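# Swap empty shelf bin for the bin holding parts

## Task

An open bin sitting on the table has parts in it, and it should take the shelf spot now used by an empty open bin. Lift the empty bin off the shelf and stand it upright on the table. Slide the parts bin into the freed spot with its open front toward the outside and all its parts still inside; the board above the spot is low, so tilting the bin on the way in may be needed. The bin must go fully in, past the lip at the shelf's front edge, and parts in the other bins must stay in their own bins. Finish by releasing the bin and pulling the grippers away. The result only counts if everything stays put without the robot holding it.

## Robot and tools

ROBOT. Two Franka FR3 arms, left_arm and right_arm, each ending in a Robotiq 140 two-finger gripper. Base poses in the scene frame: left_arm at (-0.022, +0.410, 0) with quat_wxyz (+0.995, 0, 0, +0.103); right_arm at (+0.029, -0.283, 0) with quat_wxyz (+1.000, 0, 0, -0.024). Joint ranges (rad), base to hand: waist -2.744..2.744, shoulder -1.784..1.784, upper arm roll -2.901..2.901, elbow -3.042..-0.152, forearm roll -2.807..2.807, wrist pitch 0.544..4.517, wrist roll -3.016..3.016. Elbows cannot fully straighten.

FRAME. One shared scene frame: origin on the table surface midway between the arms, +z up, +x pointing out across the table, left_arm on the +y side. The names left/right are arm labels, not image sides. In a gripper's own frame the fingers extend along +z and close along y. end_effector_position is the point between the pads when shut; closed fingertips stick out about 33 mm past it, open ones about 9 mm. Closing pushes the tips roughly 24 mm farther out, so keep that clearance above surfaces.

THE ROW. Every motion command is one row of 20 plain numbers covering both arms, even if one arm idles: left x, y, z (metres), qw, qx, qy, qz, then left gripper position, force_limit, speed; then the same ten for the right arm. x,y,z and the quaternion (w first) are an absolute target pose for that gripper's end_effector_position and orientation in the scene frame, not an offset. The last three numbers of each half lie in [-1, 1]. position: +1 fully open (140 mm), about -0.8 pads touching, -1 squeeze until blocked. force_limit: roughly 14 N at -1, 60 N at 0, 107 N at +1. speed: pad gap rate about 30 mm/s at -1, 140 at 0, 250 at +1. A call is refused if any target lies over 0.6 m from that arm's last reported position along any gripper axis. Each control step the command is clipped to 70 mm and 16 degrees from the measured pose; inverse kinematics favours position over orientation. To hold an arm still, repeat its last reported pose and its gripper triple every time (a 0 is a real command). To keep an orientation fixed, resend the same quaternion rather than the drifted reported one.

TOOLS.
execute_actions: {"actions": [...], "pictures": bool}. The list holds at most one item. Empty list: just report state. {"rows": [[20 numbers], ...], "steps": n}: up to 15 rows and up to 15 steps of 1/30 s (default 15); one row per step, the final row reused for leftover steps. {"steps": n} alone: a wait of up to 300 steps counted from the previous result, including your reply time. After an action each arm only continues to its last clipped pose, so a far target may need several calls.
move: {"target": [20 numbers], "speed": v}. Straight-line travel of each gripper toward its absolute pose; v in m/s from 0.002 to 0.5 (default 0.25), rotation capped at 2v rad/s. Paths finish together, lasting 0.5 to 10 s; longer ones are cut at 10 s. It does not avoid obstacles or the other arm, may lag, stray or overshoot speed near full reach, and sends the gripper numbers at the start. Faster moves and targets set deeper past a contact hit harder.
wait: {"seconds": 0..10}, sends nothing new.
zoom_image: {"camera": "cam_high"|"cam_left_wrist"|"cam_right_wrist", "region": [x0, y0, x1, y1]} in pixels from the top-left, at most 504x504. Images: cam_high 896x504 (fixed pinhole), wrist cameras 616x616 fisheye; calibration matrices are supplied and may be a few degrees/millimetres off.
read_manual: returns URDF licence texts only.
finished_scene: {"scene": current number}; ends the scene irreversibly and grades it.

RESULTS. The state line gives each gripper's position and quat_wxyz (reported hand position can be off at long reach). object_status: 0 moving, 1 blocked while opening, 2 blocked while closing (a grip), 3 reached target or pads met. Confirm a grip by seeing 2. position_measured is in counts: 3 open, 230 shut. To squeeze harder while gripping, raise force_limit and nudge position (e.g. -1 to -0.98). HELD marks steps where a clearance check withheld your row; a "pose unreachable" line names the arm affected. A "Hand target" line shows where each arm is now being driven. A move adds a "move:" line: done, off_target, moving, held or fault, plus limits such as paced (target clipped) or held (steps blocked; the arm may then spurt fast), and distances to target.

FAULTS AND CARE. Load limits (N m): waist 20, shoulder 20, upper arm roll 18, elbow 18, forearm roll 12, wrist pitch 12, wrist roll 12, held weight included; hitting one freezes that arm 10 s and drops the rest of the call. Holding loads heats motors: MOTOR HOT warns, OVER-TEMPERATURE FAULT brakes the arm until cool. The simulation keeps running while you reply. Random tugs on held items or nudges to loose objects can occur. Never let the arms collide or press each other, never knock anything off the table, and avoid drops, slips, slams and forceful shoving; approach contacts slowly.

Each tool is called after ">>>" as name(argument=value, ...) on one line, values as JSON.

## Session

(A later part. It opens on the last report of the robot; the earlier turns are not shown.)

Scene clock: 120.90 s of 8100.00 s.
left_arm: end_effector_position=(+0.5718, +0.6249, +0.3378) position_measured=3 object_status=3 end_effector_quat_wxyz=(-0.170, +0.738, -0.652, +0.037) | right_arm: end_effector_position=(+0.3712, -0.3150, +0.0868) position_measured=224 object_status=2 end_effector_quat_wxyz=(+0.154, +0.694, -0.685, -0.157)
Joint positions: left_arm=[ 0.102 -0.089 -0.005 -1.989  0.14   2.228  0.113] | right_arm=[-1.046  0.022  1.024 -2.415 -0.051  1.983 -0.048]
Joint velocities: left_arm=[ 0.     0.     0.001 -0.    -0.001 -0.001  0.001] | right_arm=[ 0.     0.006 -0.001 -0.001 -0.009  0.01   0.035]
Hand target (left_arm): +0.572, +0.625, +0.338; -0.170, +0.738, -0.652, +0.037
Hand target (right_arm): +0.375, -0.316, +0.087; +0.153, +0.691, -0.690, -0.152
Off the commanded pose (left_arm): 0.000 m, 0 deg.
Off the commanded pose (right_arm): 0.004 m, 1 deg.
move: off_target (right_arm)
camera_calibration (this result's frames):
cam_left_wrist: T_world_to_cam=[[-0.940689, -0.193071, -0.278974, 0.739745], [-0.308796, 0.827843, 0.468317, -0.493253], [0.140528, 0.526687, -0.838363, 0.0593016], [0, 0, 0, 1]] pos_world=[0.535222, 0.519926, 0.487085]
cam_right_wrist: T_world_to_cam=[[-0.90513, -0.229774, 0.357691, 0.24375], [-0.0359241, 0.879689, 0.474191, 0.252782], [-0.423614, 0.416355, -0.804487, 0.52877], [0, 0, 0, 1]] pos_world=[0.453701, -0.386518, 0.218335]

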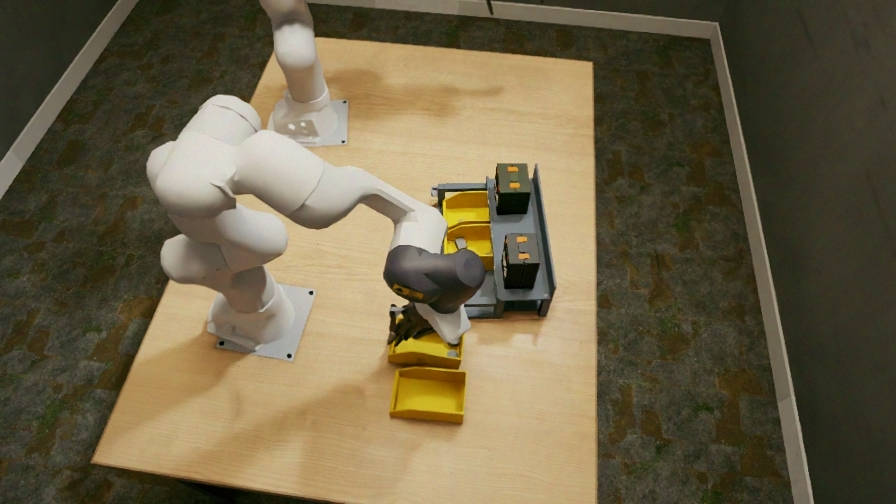

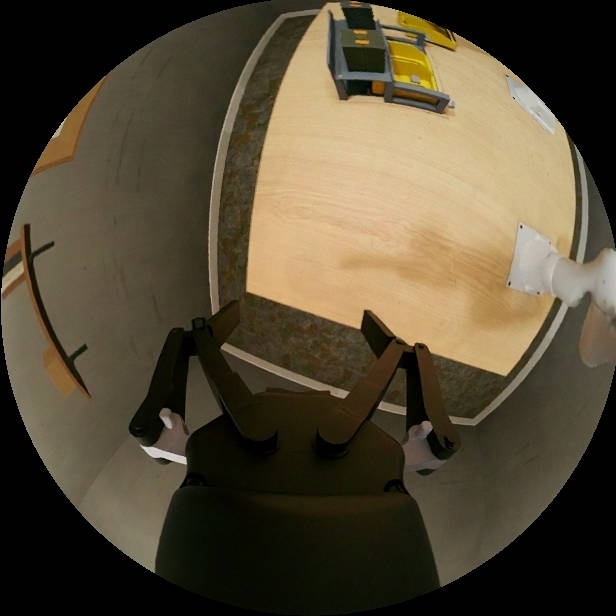

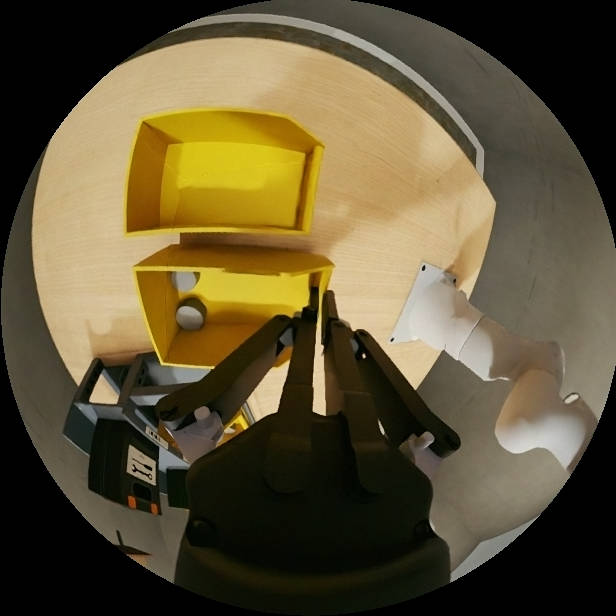

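>>> move(target=[0.5718,0.6249,0.3378,-0.17,0.738,-0.652,0.037,1,0,0,0.372,-0.315,0.058,0.08,0.7026,-0.7026,-0.08,-0.98,0.6,-0.8], speed=0.03)

>>> move(target=[0.5718,0.6249,0.3378,-0.17,0.738,-0.652,0.037,1,0,0,0.372,-0.315,0.058,0.08,0.7026,-0.7026,-0.08,-0.55,0.6,-0.5])

>>> move(target=[0.5718,0.6249,0.3378,-0.17,0.738,-0.652,0.037,1,0,0,0.370,-0.315,0.056,0,0.7071,-0.7071,0,-0.55,0.6,-0.5], speed=0.05)

Scene clock: 125.77 s of 8100.00 s.
left_arm: end_effector_position=(+0.5718, +0.6249, +0.3378) position_measured=3 object_status=3 end_effector_quat_wxyz=(-0.170, +0.738, -0.652, +0.037) | right_arm: end_effector_position=(+0.3671, -0.3165, +0.0562) position_measured=224 object_status=2 end_effector_quat_wxyz=(+0.086, +0.699, -0.705, -0.086)
Joint positions: left_arm=[ 0.102 -0.089 -0.005 -1.989  0.14   2.228  0.113] | right_arm=[-0.984 -0.2    0.973 -2.653  0.192  2.285 -0.224]
Joint velocities: left_arm=[ 0.    -0.     0.002  0.001 -0.001 -0.001  0.001] | right_arm=[ 0.007 -0.    -0.003 -0.005  0.015  0.025 -0.028]
Hand target (left_arm): +0.572, +0.625, +0.338; -0.170, +0.738, -0.652, +0.037
Hand target (right_arm): +0.371, -0.316, +0.056; +0.080, +0.701, -0.704, -0.081
Off the commanded pose (left_arm): 0.000 m, 0 deg.
Off the commanded pose (right_arm): 0.005 m, 1 deg.
move: off_target (right_arm)
camera_calibration (this result's frames):
cam_left_wrist: T_world_to_cam=[[-0.940689, -0.193071, -0.278974, 0.739745], [-0.308796, 0.827843, 0.468317, -0.493253], [0.140528, 0.526687, -0.838363, 0.0593018], [0, 0, 0, 1]] pos_world=[0.535222, 0.519926, 0.487085]
cam_right_wrist: T_world_to_cam=[[-0.962942, -0.207881, 0.171837, 0.289266], [-0.110066, 0.884541, 0.45329, 0.298391], [-0.246228, 0.417579, -0.874643, 0.442289], [0, 0, 0, 1]] pos_world=[0.420293, -0.388497, 0.201881]

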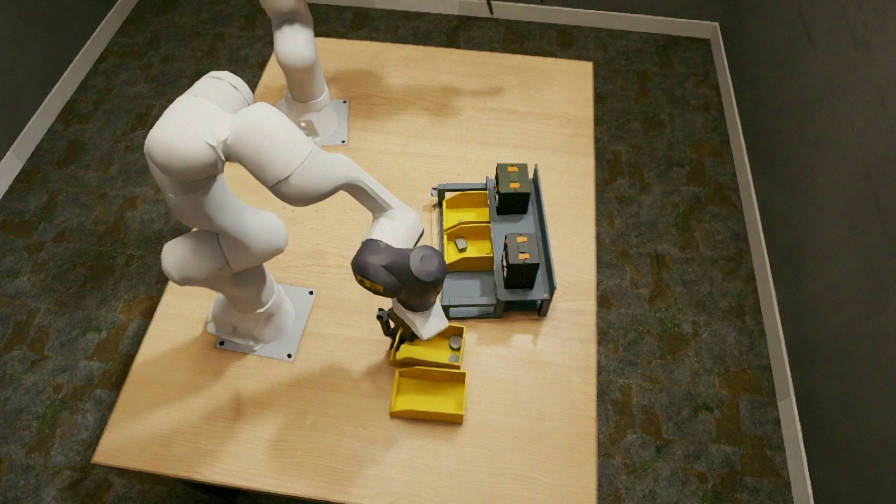

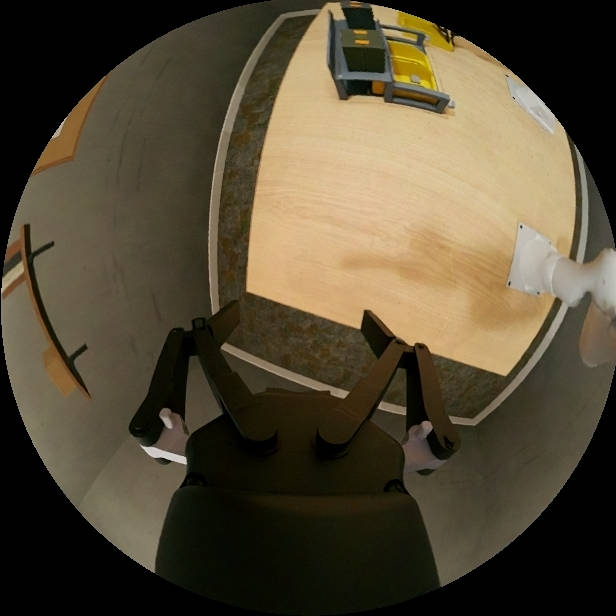

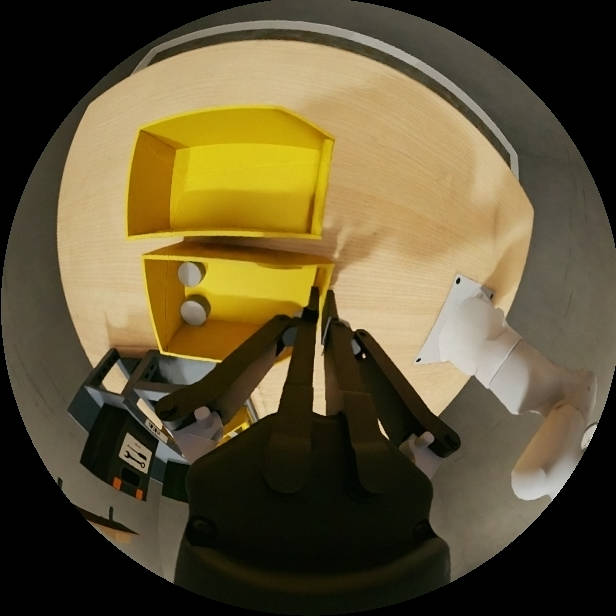

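Scene clock: 126.47 s of 8100.00 s.
left_arm: end_effector_position=(+0.5718, +0.6249, +0.3378) position_measured=3 object_status=3 end_effector_quat_wxyz=(-0.170, +0.738, -0.652, +0.037) | right_arm: end_effector_position=(+0.3706, -0.3149, +0.0575) position_measured=199 object_status=3 end_effector_quat_wxyz=(+0.082, +0.701, -0.704, -0.082)
Joint positions: left_arm=[ 0.102 -0.089 -0.005 -1.989  0.14   2.228  0.113] | right_arm=[-0.977 -0.206  0.971 -2.652  0.201  2.29  -0.231]
Joint velocities: left_arm=[-0.001 -0.     0.    -0.     0.001 -0.001 -0.001] | right_arm=[ 0.002 -0.002 -0.001  0.001  0.004  0.004 -0.008]
Hand target (left_arm): +0.572, +0.625, +0.338; -0.170, +0.738, -0.652, +0.037
Hand target (right_arm): +0.372, -0.315, +0.058; +0.080, +0.703, -0.703, -0.080
Off the commanded pose (left_arm): 0.000 m, 0 deg.
Off the commanded pose (right_arm): 0.002 m, 0 deg.
move: done
camera_calibration (this result's frames):
cam_left_wrist: T_world_to_cam=[[-0.940689, -0.193071, -0.278974, 0.739745], [-0.308796, 0.827843, 0.468317, -0.493253], [0.140528, 0.526687, -0.838363, 0.0593017], [0, 0, 0, 1]] pos_world=[0.535222, 0.519926, 0.487085]
cam_right_wrist: T_world_to_cam=[[-0.963675, -0.21277, 0.161427, 0.292007], [-0.119314, 0.88373, 0.452532, 0.300013], [-0.238943, 0.416834, -0.877015, 0.440821], [0, 0, 0, 1]] pos_world=[0.422527, -0.386749, 0.203703]

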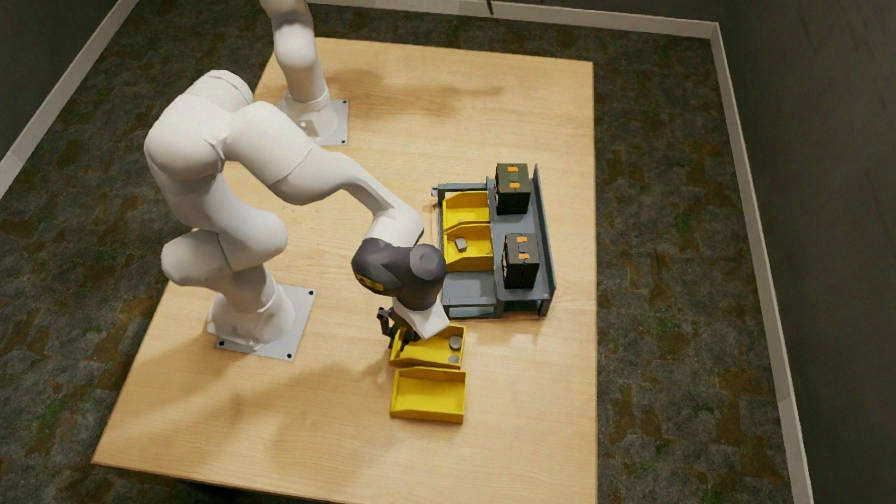

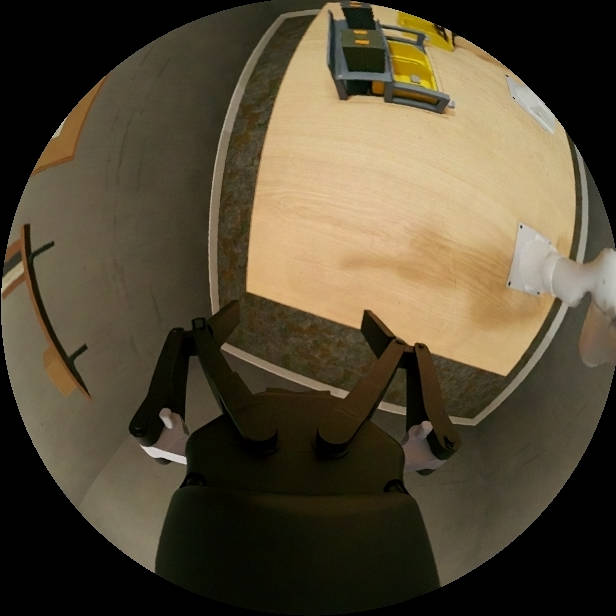

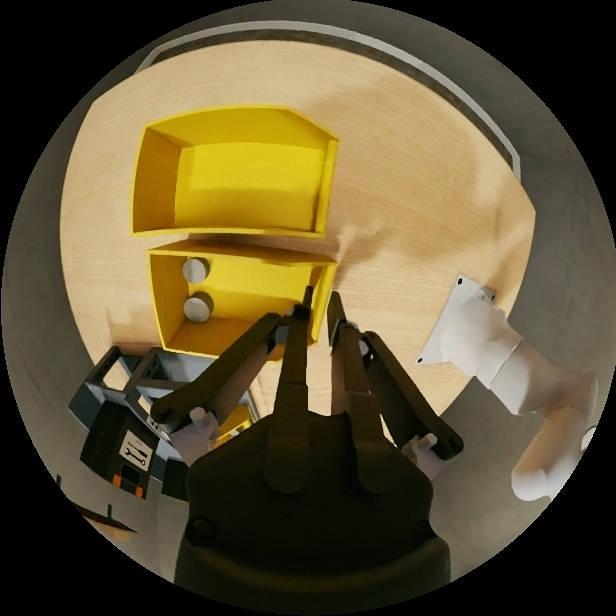

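Scene clock: 129.10 s of 8100.00 s.
left_arm: end_effector_position=(+0.5718, +0.6249, +0.3378) position_measured=3 object_status=3 end_effector_quat_wxyz=(-0.170, +0.738, -0.652, +0.037) | right_arm: end_effector_position=(+0.3675, -0.3150, +0.0533) position_measured=199 object_status=3 end_effector_quat_wxyz=(+0.002, +0.703, -0.711, -0.004)
Joint positions: left_arm=[ 0.102 -0.089 -0.005 -1.989  0.14   2.228  0.113] | right_arm=[-0.711 -0.383  0.768 -2.878  0.476  2.533 -0.42 ]
Joint velocities: left_arm=[-0.002  0.     0.001  0.001 -0.001 -0.001 -0.001] | right_arm=[ 0.017 -0.001 -0.021 -0.005  0.004  0.025 -0.027]
Hand target (left_arm): +0.572, +0.625, +0.338; -0.170, +0.738, -0.652, +0.037
Hand target (right_arm): +0.371, -0.316, +0.055; -0.001, +0.707, -0.708, +0.001
Off the commanded pose (left_arm): 0.000 m, 0 deg.
Off the commanded pose (right_arm): 0.004 m, 1 deg.
move: off_target (right_arm)
camera_calibration (this result's frames):
cam_left_wrist: T_world_to_cam=[[-0.940689, -0.193071, -0.278975, 0.739745], [-0.308796, 0.827843, 0.468317, -0.493253], [0.140528, 0.526687, -0.838363, 0.0593016], [0, 0, 0, 1]] pos_world=[0.535222, 0.519926, 0.487085]
cam_right_wrist: T_world_to_cam=[[-0.976903, -0.206082, -0.0564878, 0.308316], [-0.210628, 0.884138, 0.417057, 0.337269], [-0.0360048, 0.419322, -0.907123, 0.364209], [0, 0, 0, 1]] pos_world=[0.385346, -0.387375, 0.207138]

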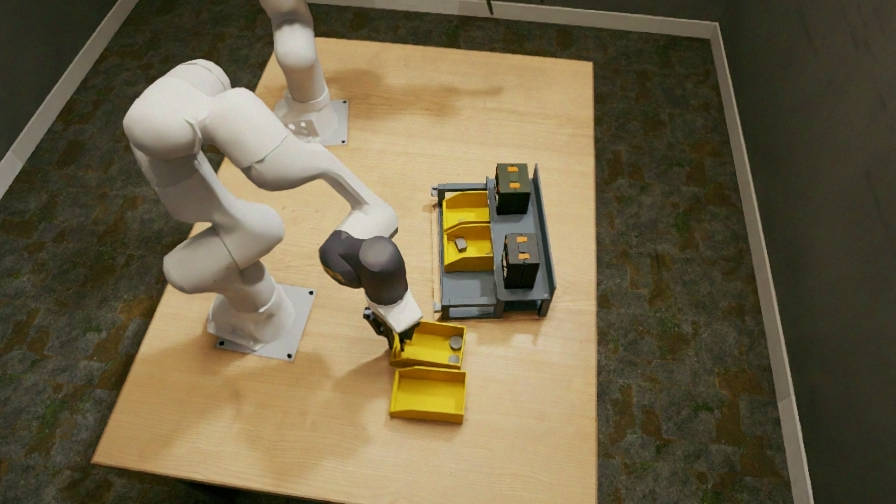

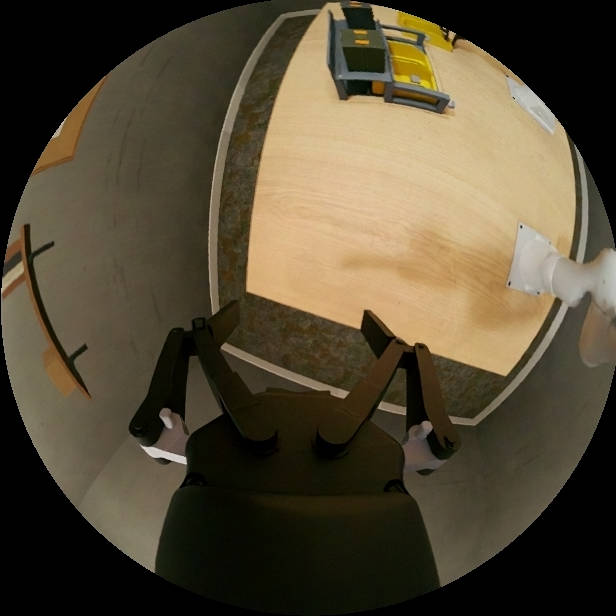

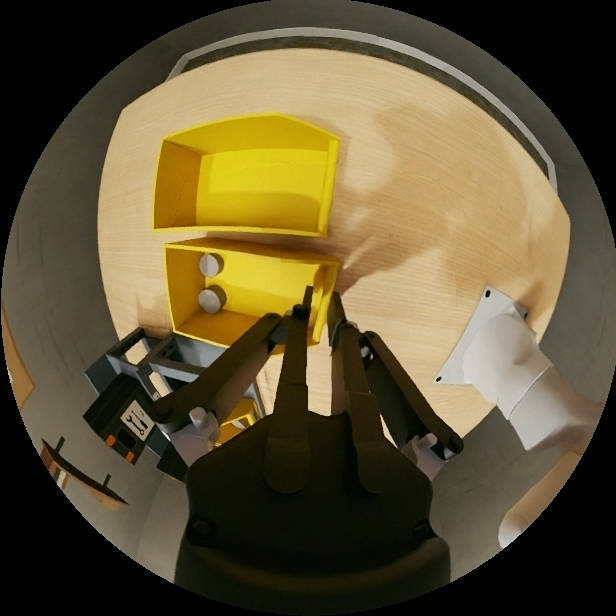

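>>> move(target=[0.5718,0.6249,0.3378,-0.17,0.738,-0.652,0.037,1,0,0,0.370,-0.315,0.054,0,0.7071,-0.7071,0,-1,1,-0.8])

>>> move(target=[0.5718,0.6249,0.3378,-0.17,0.738,-0.652,0.037,1,0,0,0.37,-0.3,0.21,0.101,0.753,-0.643,-0.082,-1,1,-0.8], speed=0.1)

>>> move(target=[0.5718,0.6249,0.3378,-0.17,0.738,-0.652,0.037,1,0,0,0.37,-0.186,0.21,0.168,0.742,-0.634,-0.137,-1,1,-0.8], speed=0.1)

>>> zoom_image(camera="cam_high", region=[380,200,560,330])

Scene clock: 131.60 s of 8100.00 s.
left_arm: end_effector_position=(+0.5718, +0.6249, +0.3378) position_measured=3 object_status=3 end_effector_quat_wxyz=(-0.170, +0.738, -0.652, +0.037) | right_arm: end_effector_position=(+0.3689, -0.3155, +0.0538) position_measured=225 object_status=2 end_effector_quat_wxyz=(+0.001, +0.706, -0.708, -0.002)
Joint positions: left_arm=[ 0.102 -0.089 -0.005 -1.989  0.14   2.228  0.113] | right_arm=[-0.709 -0.383  0.767 -2.878  0.476  2.537 -0.428]
Joint velocities: left_arm=[-0.001 -0.     0.     0.    -0.002 -0.     0.001] | right_arm=[-0.    -0.001  0.001 -0.001  0.001 -0.001  0.   ]
Hand target (left_arm): +0.572, +0.625, +0.338; -0.170, +0.738, -0.652, +0.037
Hand target (right_arm): +0.370, -0.315, +0.054; +0.000, +0.707, -0.707, +0.000
Off the commanded pose (left_arm): 0.000 m, 0 deg.
Off the commanded pose (right_arm): 0.001 m, 0 deg.
move: done
camera_calibration (this result's frames):
cam_left_wrist: T_world_to_cam=[[-0.940689, -0.193071, -0.278974, 0.739745], [-0.308796, 0.827843, 0.468317, -0.493253], [0.140528, 0.526687, -0.838363, 0.0593017], [0, 0, 0, 1]] pos_world=[0.535222, 0.519926, 0.487085]
cam_right_wrist: T_world_to_cam=[[-0.974891, -0.214241, -0.0607259, 0.30648], [-0.219877, 0.88299, 0.414708, 0.340858], [-0.0352272, 0.417647, -0.907926, 0.364141], [0, 0, 0, 1]] pos_world=[0.386559, -0.387396, 0.207868]

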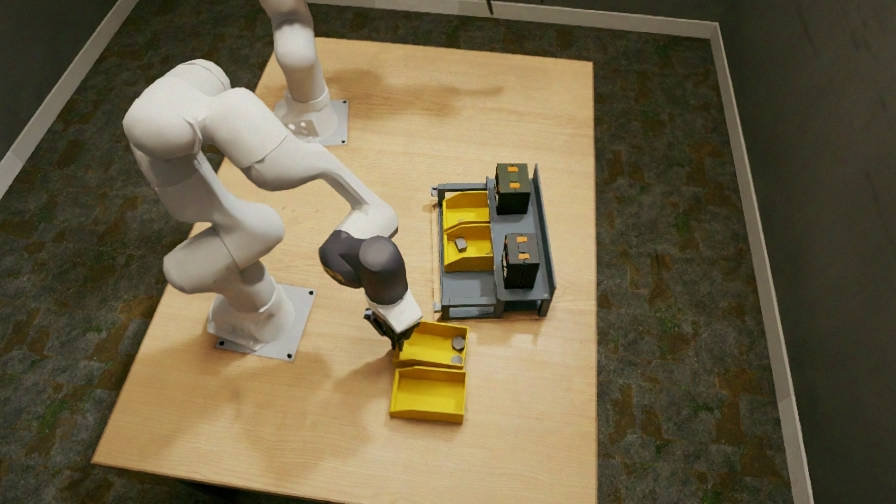

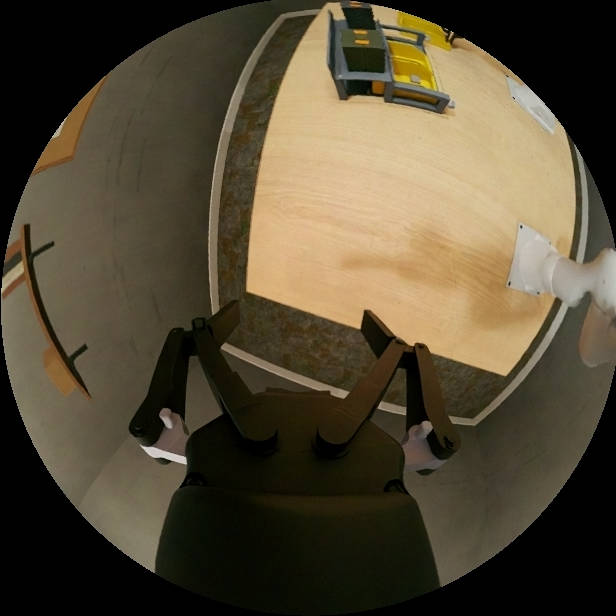

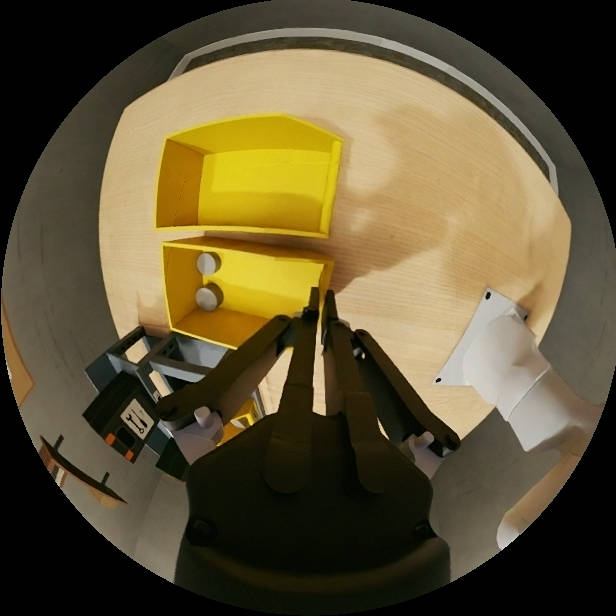

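Scene clock: 133.83 s of 8100.00 s.
left_arm: end_effector_position=(+0.5718, +0.6249, +0.3378) position_measured=3 object_status=3 end_effector_quat_wxyz=(-0.170, +0.738, -0.652, +0.037) | right_arm: end_effector_position=(+0.3698, -0.2971, +0.2084) position_measured=225 object_status=2 end_effector_quat_wxyz=(+0.101, +0.755, -0.643, -0.084)
Joint positions: left_arm=[ 0.102 -0.089 -0.005 -1.989  0.14   2.228  0.113] | right_arm=[-0.727 -0.492  0.707 -2.452  0.231  1.801 -0.412]
Joint velocities: left_arm=[ 0.001 -0.001 -0.001 -0.    -0.    -0.     0.   ] | right_arm=[-0.003  0.001  0.    -0.    -0.    -0.012 -0.001]
Hand target (left_arm): +0.572, +0.625, +0.338; -0.170, +0.738, -0.652, +0.037
Hand target (right_arm): +0.371, -0.298, +0.210; +0.102, +0.754, -0.644, -0.083
Off the commanded pose (left_arm): 0.000 m, 0 deg.
Off the commanded pose (right_arm): 0.003 m, 0 deg.
move: done
camera_calibration (this result's frames):
cam_left_wrist: T_world_to_cam=[[-0.940689, -0.193071, -0.278974, 0.739745], [-0.308796, 0.827843, 0.468317, -0.493253], [0.140528, 0.526687, -0.838363, 0.0593016], [0, 0, 0, 1]] pos_world=[0.535222, 0.519926, 0.487085]
cam_right_wrist: T_world_to_cam=[[-0.910733, -0.365664, 0.191978, 0.199354], [-0.247886, 0.855785, 0.454075, 0.254834], [-0.330331, 0.365953, -0.870034, 0.582768], [0, 0, 0, 1]] pos_world=[0.437234, -0.358452, 0.353043]

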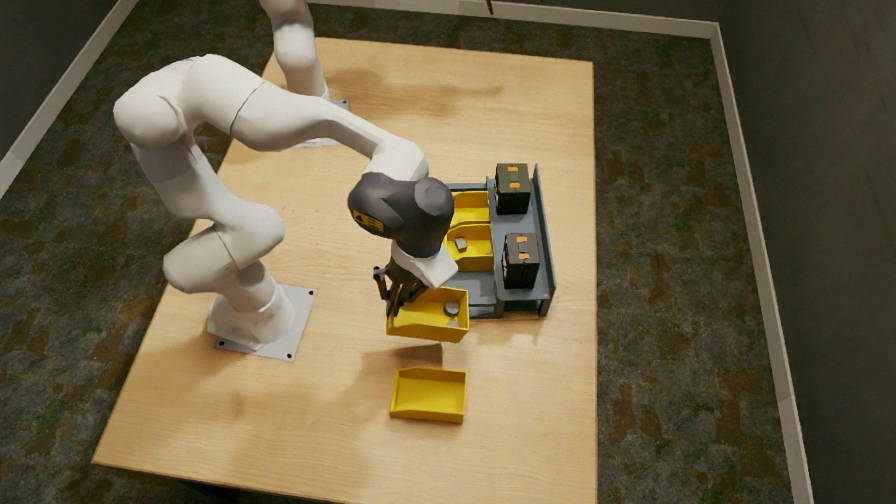

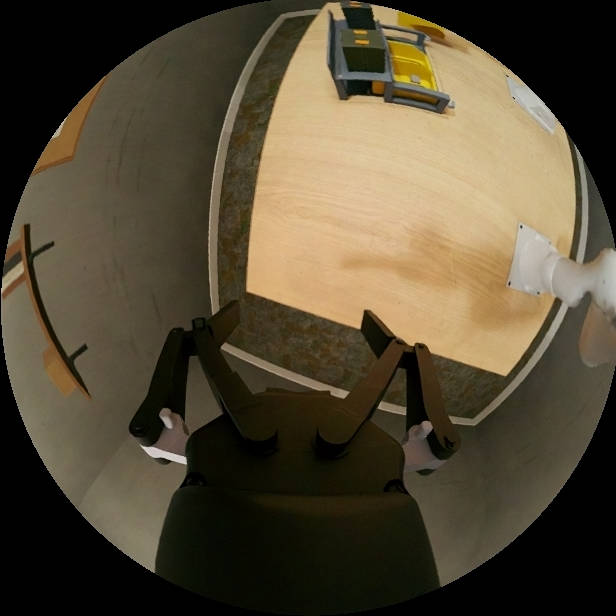

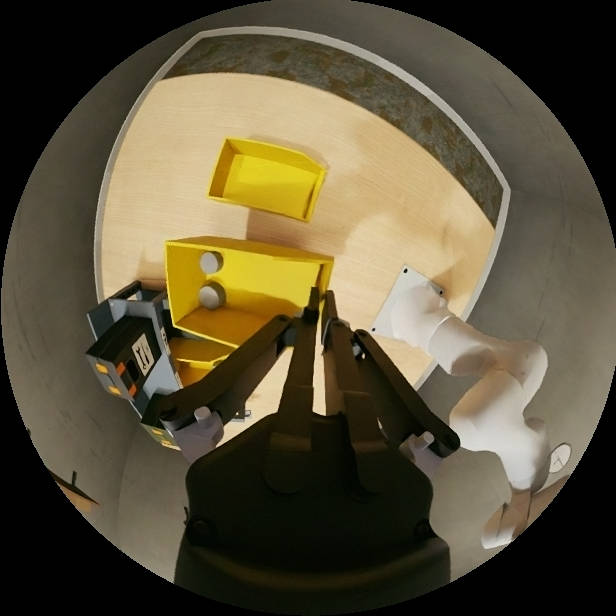

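Scene clock: 135.67 s of 8100.00 s.
left_arm: end_effector_position=(+0.5718, +0.6249, +0.3378) position_measured=3 object_status=3 end_effector_quat_wxyz=(-0.170, +0.738, -0.652, +0.037) | right_arm: end_effector_position=(+0.3664, -0.1876, +0.2095) position_measured=225 object_status=2 end_effector_quat_wxyz=(+0.170, +0.746, -0.629, -0.137)
Joint positions: left_arm=[ 0.102 -0.089 -0.005 -1.989  0.14   2.228  0.113] | right_arm=[-0.805 -0.316  1.035 -2.248  0.231  1.628 -0.137]
Joint velocities: left_arm=[ 0.002  0.001  0.002 -0.    -0.     0.001 -0.001] | right_arm=[-0.006 -0.001  0.008  0.002  0.001 -0.004  0.026]
Hand target (left_arm): +0.572, +0.625, +0.338; -0.170, +0.738, -0.652, +0.037
Hand target (right_arm): +0.367, -0.188, +0.211; +0.171, +0.742, -0.634, -0.135
Off the commanded pose (left_arm): 0.000 m, 0 deg.
Off the commanded pose (right_arm): 0.004 m, 1 deg.
move: off_target (right_arm)
camera_calibration (this result's frames):
cam_left_wrist: T_world_to_cam=[[-0.94069, -0.193071, -0.278974, 0.739745], [-0.308796, 0.827843, 0.468317, -0.493253], [0.140528, 0.526687, -0.838363, 0.0593017], [0, 0, 0, 1]] pos_world=[0.535222, 0.519926, 0.487085]
cam_right_wrist: T_world_to_cam=[[-0.859481, -0.364992, 0.357872, 0.182689], [-0.177633, 0.86974, 0.460432, 0.135363], [-0.47931, 0.332163, -0.812361, 0.578688], [0, 0, 0, 1]] pos_world=[0.458433, -0.243269, 0.342399]

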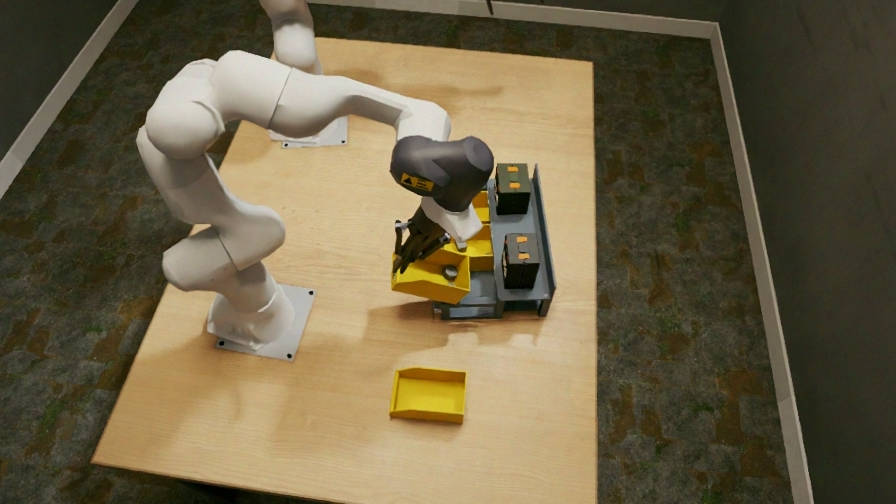

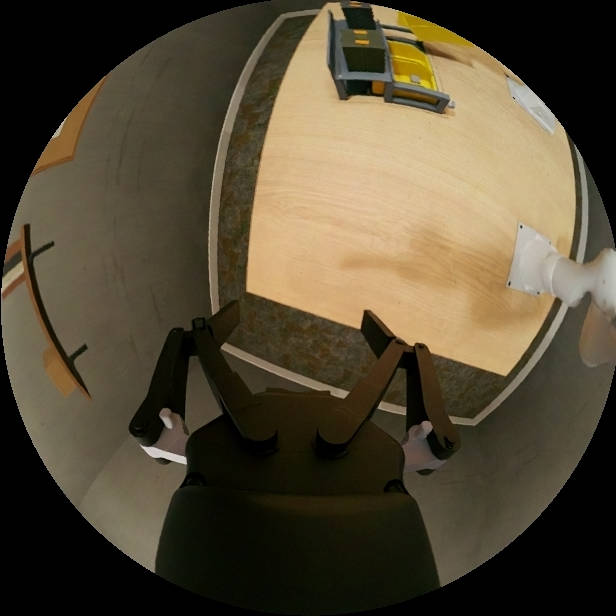

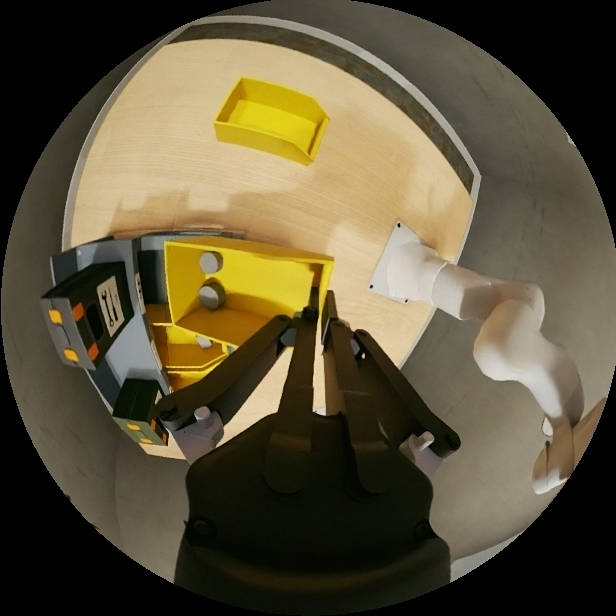

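Region (380, 200, 560, 330) of cam_high's 896x504 image, scaled by 2.800, with more detail than that image has.

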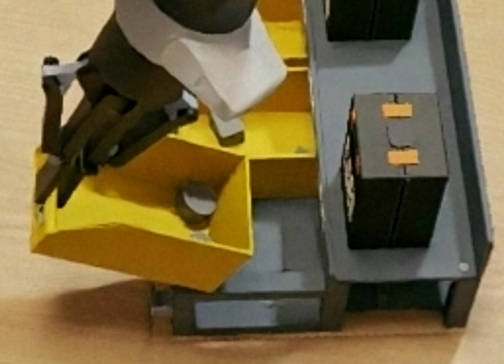

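>>> move(target=[0.5718,0.6249,0.3378,-0.17,0.738,-0.652,0.037,1,0,0,0.385,-0.17,0.185,0.168,0.742,-0.634,-0.137,-1,1,-0.8], speed=0.03)

>>> zoom_image(camera="cam_right_wrist", region=[20,180,360,480])

>>> zoom_image(camera="cam_high", region=[380,200,560,330])

Scene clock: 139.23 s of 8100.00 s.
left_arm: end_effector_position=(+0.5718, +0.6249, +0.3378) position_measured=3 object_status=3 end_effector_quat_wxyz=(-0.170, +0.738, -0.652, +0.037) | right_arm: end_effector_position=(+0.3812, -0.1697, +0.1864) position_measured=225 object_status=2 end_effector_quat_wxyz=(+0.171, +0.745, -0.629, -0.139)
Joint positions: left_arm=[ 0.102 -0.089 -0.005 -1.989  0.14   2.228  0.113] | right_arm=[-0.874 -0.181  1.161 -2.22   0.172  1.694 -0.033]
Joint velocities: left_arm=[ 0.001 -0.    -0.     0.001  0.    -0.001 -0.   ] | right_arm=[-0.008  0.006  0.017  0.003 -0.005  0.01   0.03 ]
Hand target (left_arm): +0.572, +0.625, +0.338; -0.170, +0.738, -0.652, +0.037
Hand target (right_arm): +0.384, -0.170, +0.185; +0.169, +0.743, -0.633, -0.136
Off the commanded pose (left_arm): 0.000 m, 0 deg.
Off the commanded pose (right_arm): 0.004 m, 1 deg.
move: off_target (right_arm)
camera_calibration (this result's frames):
cam_left_wrist: T_world_to_cam=[[-0.94069, -0.193071, -0.278974, 0.739745], [-0.308796, 0.827843, 0.468317, -0.493253], [0.140528, 0.526687, -0.838363, 0.0593016], [0, 0, 0, 1]] pos_world=[0.535222, 0.519926, 0.487085]
cam_right_wrist: T_world_to_cam=[[-0.858292, -0.364247, 0.361468, 0.209193], [-0.174118, 0.86932, 0.462565, 0.131184], [-0.482719, 0.334078, -0.809552, 0.562122], [0, 0, 0, 1]] pos_world=[0.473737, -0.225635, 0.318769]

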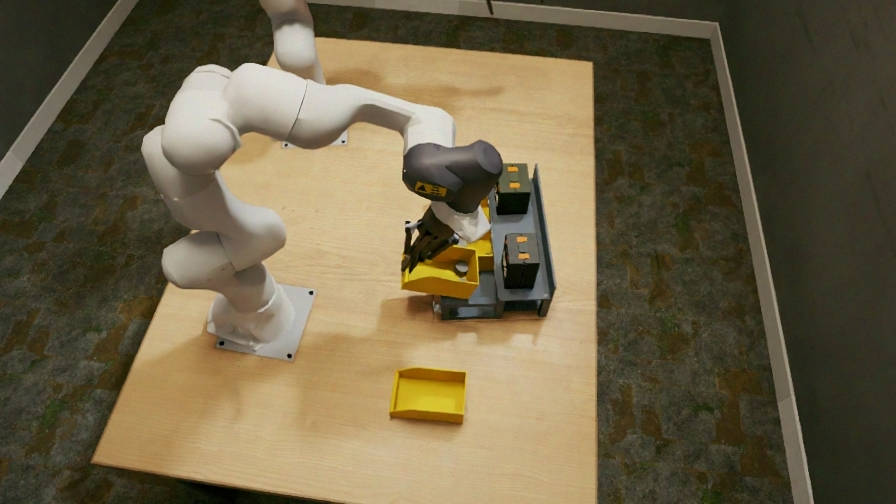

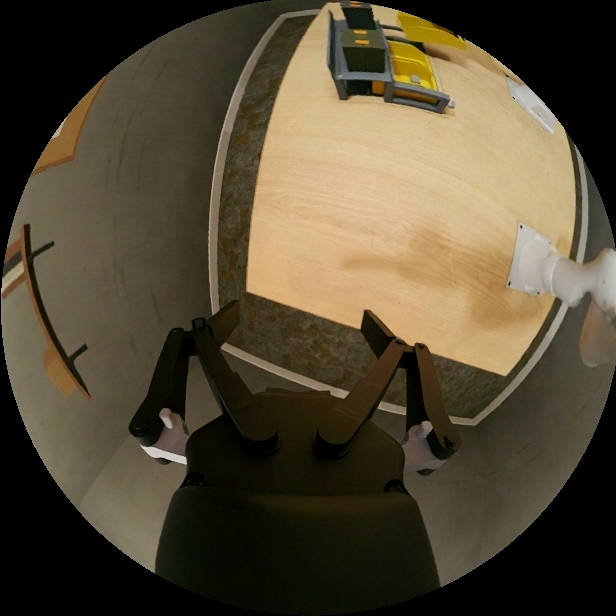

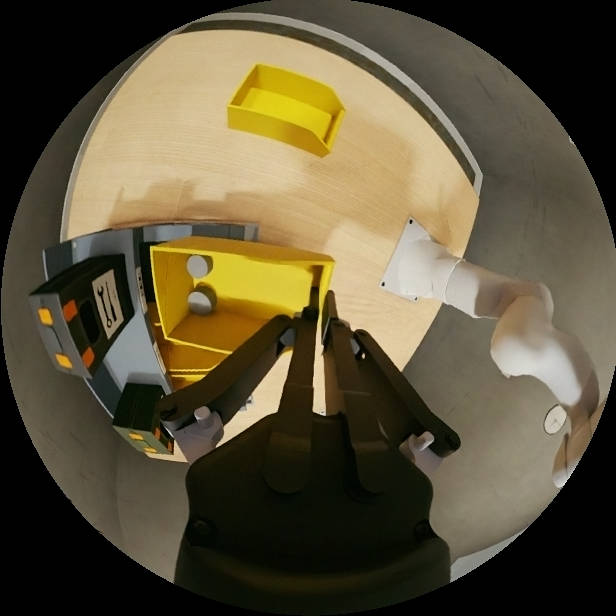

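Region (20, 180, 360, 480) of cam_right_wrist's 616x616 image, scaled by 1.482, with more detail than that image has; it fills the top 445 rows of this view, and the rest is white.

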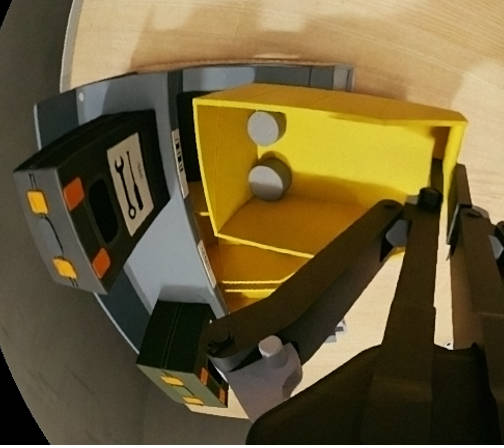

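Region (380, 200, 560, 330) of cam_high's 896x504 image, scaled by 2.800, with more detail than that image has.

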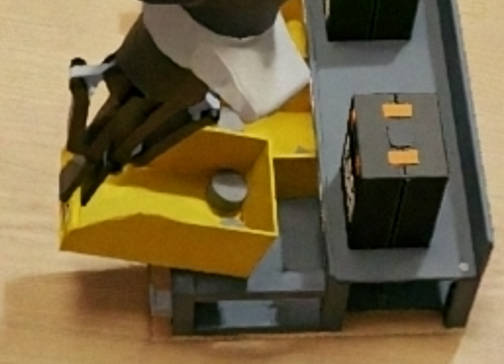

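>>> move(target=[0.5718,0.6249,0.3378,-0.17,0.738,-0.652,0.037,1,0,0,0.38,-0.184,0.195,0.168,0.742,-0.634,-0.137,-1,1,-0.8], speed=0.03)

>>> move(target=[0.5718,0.6249,0.3378,-0.17,0.738,-0.652,0.037,1,0,0,0.385,-0.184,0.175,0.168,0.742,-0.634,-0.137,-1,1,-0.8], speed=0.015)

>>> zoom_image(camera="cam_right_wrist", region=[20,180,360,480])

>>> zoom_image(camera="cam_high", region=[380,200,560,330])

Scene clock: 143.13 s of 8100.00 s.
left_arm: end_effector_position=(+0.5718, +0.6249, +0.3378) position_measured=3 object_status=3 end_effector_quat_wxyz=(-0.170, +0.738, -0.652, +0.037) | right_arm: end_effector_position=(+0.3824, -0.1843, +0.1942) position_measured=225 object_status=2 end_effector_quat_wxyz=(+0.167, +0.739, -0.638, -0.135)
Joint positions: left_arm=[ 0.102 -0.089 -0.005 -1.989  0.14   2.228  0.113] | right_arm=[-0.861 -0.226  1.109 -2.227  0.188  1.681 -0.065]
Joint velocities: left_arm=[ 0.     0.     0.001 -0.001 -0.     0.002  0.   ] | right_arm=[ 0.013 -0.002 -0.014 -0.002  0.001 -0.006 -0.02 ]
Hand target (left_arm): +0.572, +0.625, +0.338; -0.170, +0.738, -0.652, +0.037
Hand target (right_arm): +0.380, -0.184, +0.195; +0.168, +0.742, -0.634, -0.138
Off the commanded pose (left_arm): 0.000 m, 0 deg.
Off the commanded pose (right_arm): 0.003 m, 1 deg.
After step 90, 0.03 s passed at rest.
move: done
camera_calibration (this result's frames):
cam_left_wrist: T_world_to_cam=[[-0.94069, -0.193071, -0.278974, 0.739745], [-0.308796, 0.827843, 0.468317, -0.493253], [0.140528, 0.526687, -0.838363, 0.0593016], [0, 0, 0, 1]] pos_world=[0.535222, 0.519926, 0.487085]
cam_right_wrist: T_world_to_cam=[[-0.869843, -0.344548, 0.353072, 0.211744], [-0.161702, 0.875283, 0.455776, 0.138191], [-0.466074, 0.339361, -0.817073, 0.570002], [0, 0, 0, 1]] pos_world=[0.472193, -0.241437, 0.327989]

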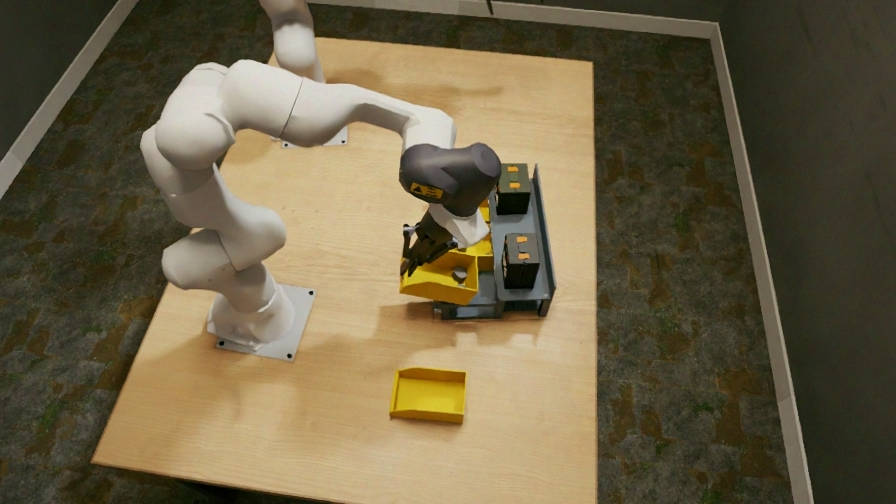

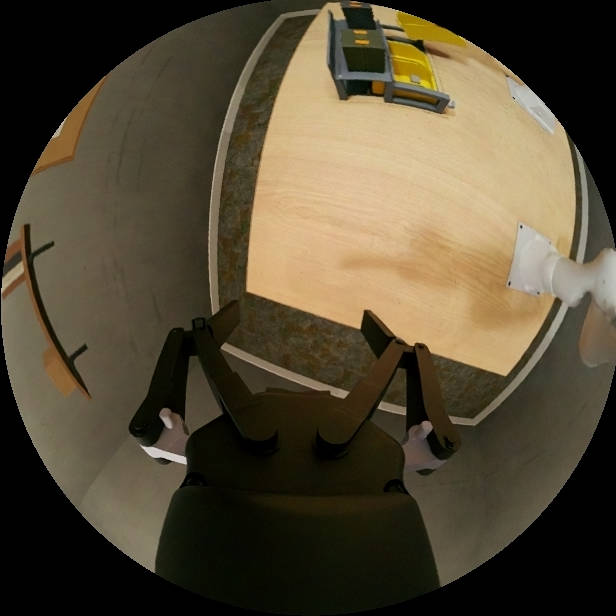

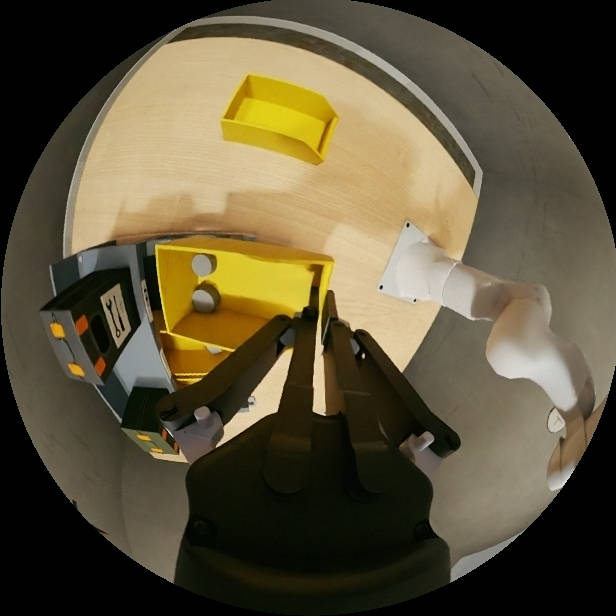

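Scene clock: 144.63 s of 8100.00 s.
left_arm: end_effector_position=(+0.5718, +0.6249, +0.3378) position_measured=3 object_status=3 end_effector_quat_wxyz=(-0.170, +0.738, -0.652, +0.037) | right_arm: end_effector_position=(+0.3834, -0.1835, +0.1773) position_measured=225 object_status=2 end_effector_quat_wxyz=(+0.169, +0.743, -0.632, -0.138)
Joint positions: left_arm=[ 0.102 -0.089 -0.005 -1.989  0.14   2.228  0.113] | right_arm=[-0.878 -0.167  1.144 -2.241  0.152  1.725 -0.04 ]
Joint velocities: left_arm=[-0.001 -0.001 -0.001 -0.    -0.001  0.    -0.   ] | right_arm=[ 0.001  0.007  0.006  0.001 -0.005  0.013  0.01 ]
Hand target (left_arm): +0.572, +0.625, +0.338; -0.170, +0.738, -0.652, +0.037
Hand target (right_arm): +0.385, -0.184, +0.175; +0.168, +0.742, -0.634, -0.137
Off the commanded pose (left_arm): 0.000 m, 0 deg.
Off the commanded pose (right_arm): 0.003 m, 0 deg.
move: done
camera_calibration (this result's frames):
cam_left_wrist: T_world_to_cam=[[-0.940689, -0.193071, -0.278974, 0.739745], [-0.308796, 0.827843, 0.468317, -0.493253], [0.140528, 0.526687, -0.838363, 0.0593016], [0, 0, 0, 1]] pos_world=[0.535222, 0.519926, 0.487085]
cam_right_wrist: T_world_to_cam=[[-0.86224, -0.357765, 0.358533, 0.21255], [-0.169674, 0.87099, 0.461072, 0.146697], [-0.477234, 0.336721, -0.811706, 0.559254], [0, 0, 0, 1]] pos_world=[0.475055, -0.240041, 0.310106]

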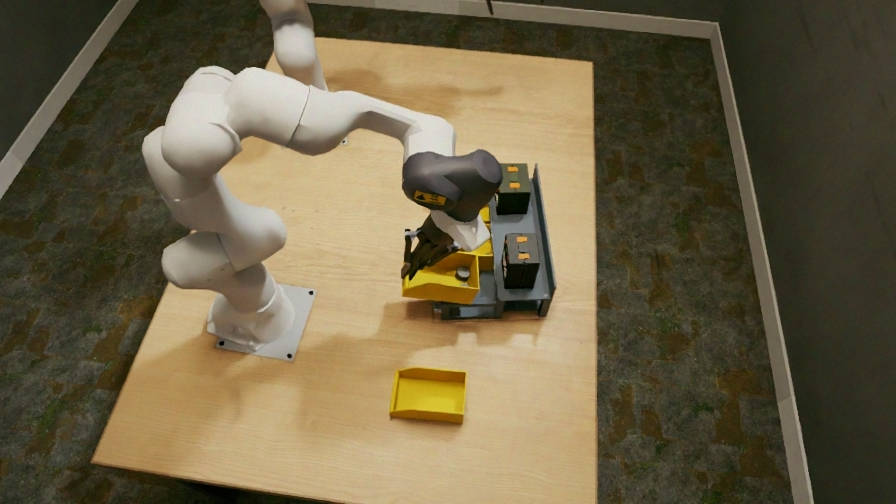

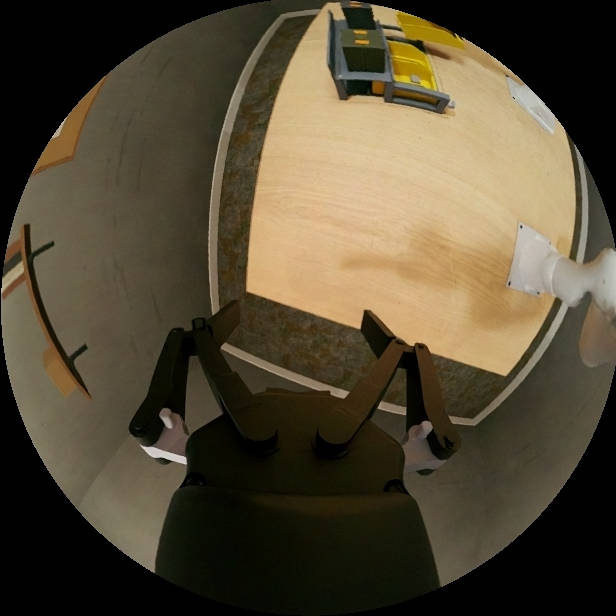

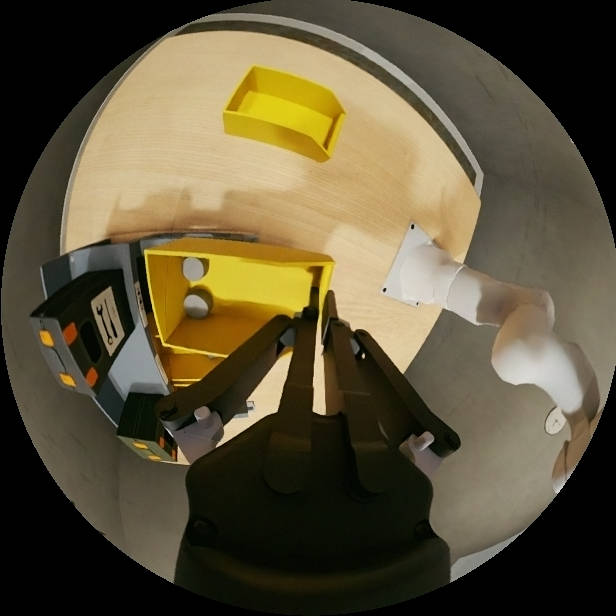

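Region (20, 180, 360, 480) of cam_right_wrist's 616x616 image, scaled by 1.482, with more detail than that image has; it fills the top 445 rows of this view, and the rest is white.

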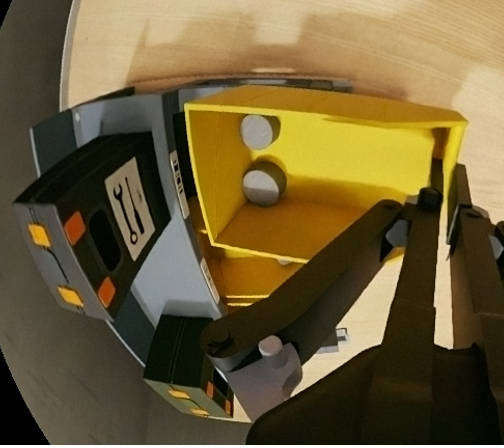

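Region (380, 200, 560, 330) of cam_high's 896x504 image, scaled by 2.800, with more detail than that image has.

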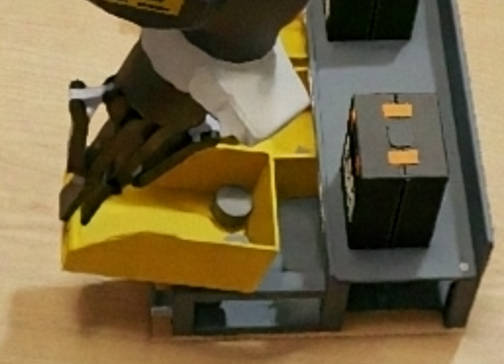

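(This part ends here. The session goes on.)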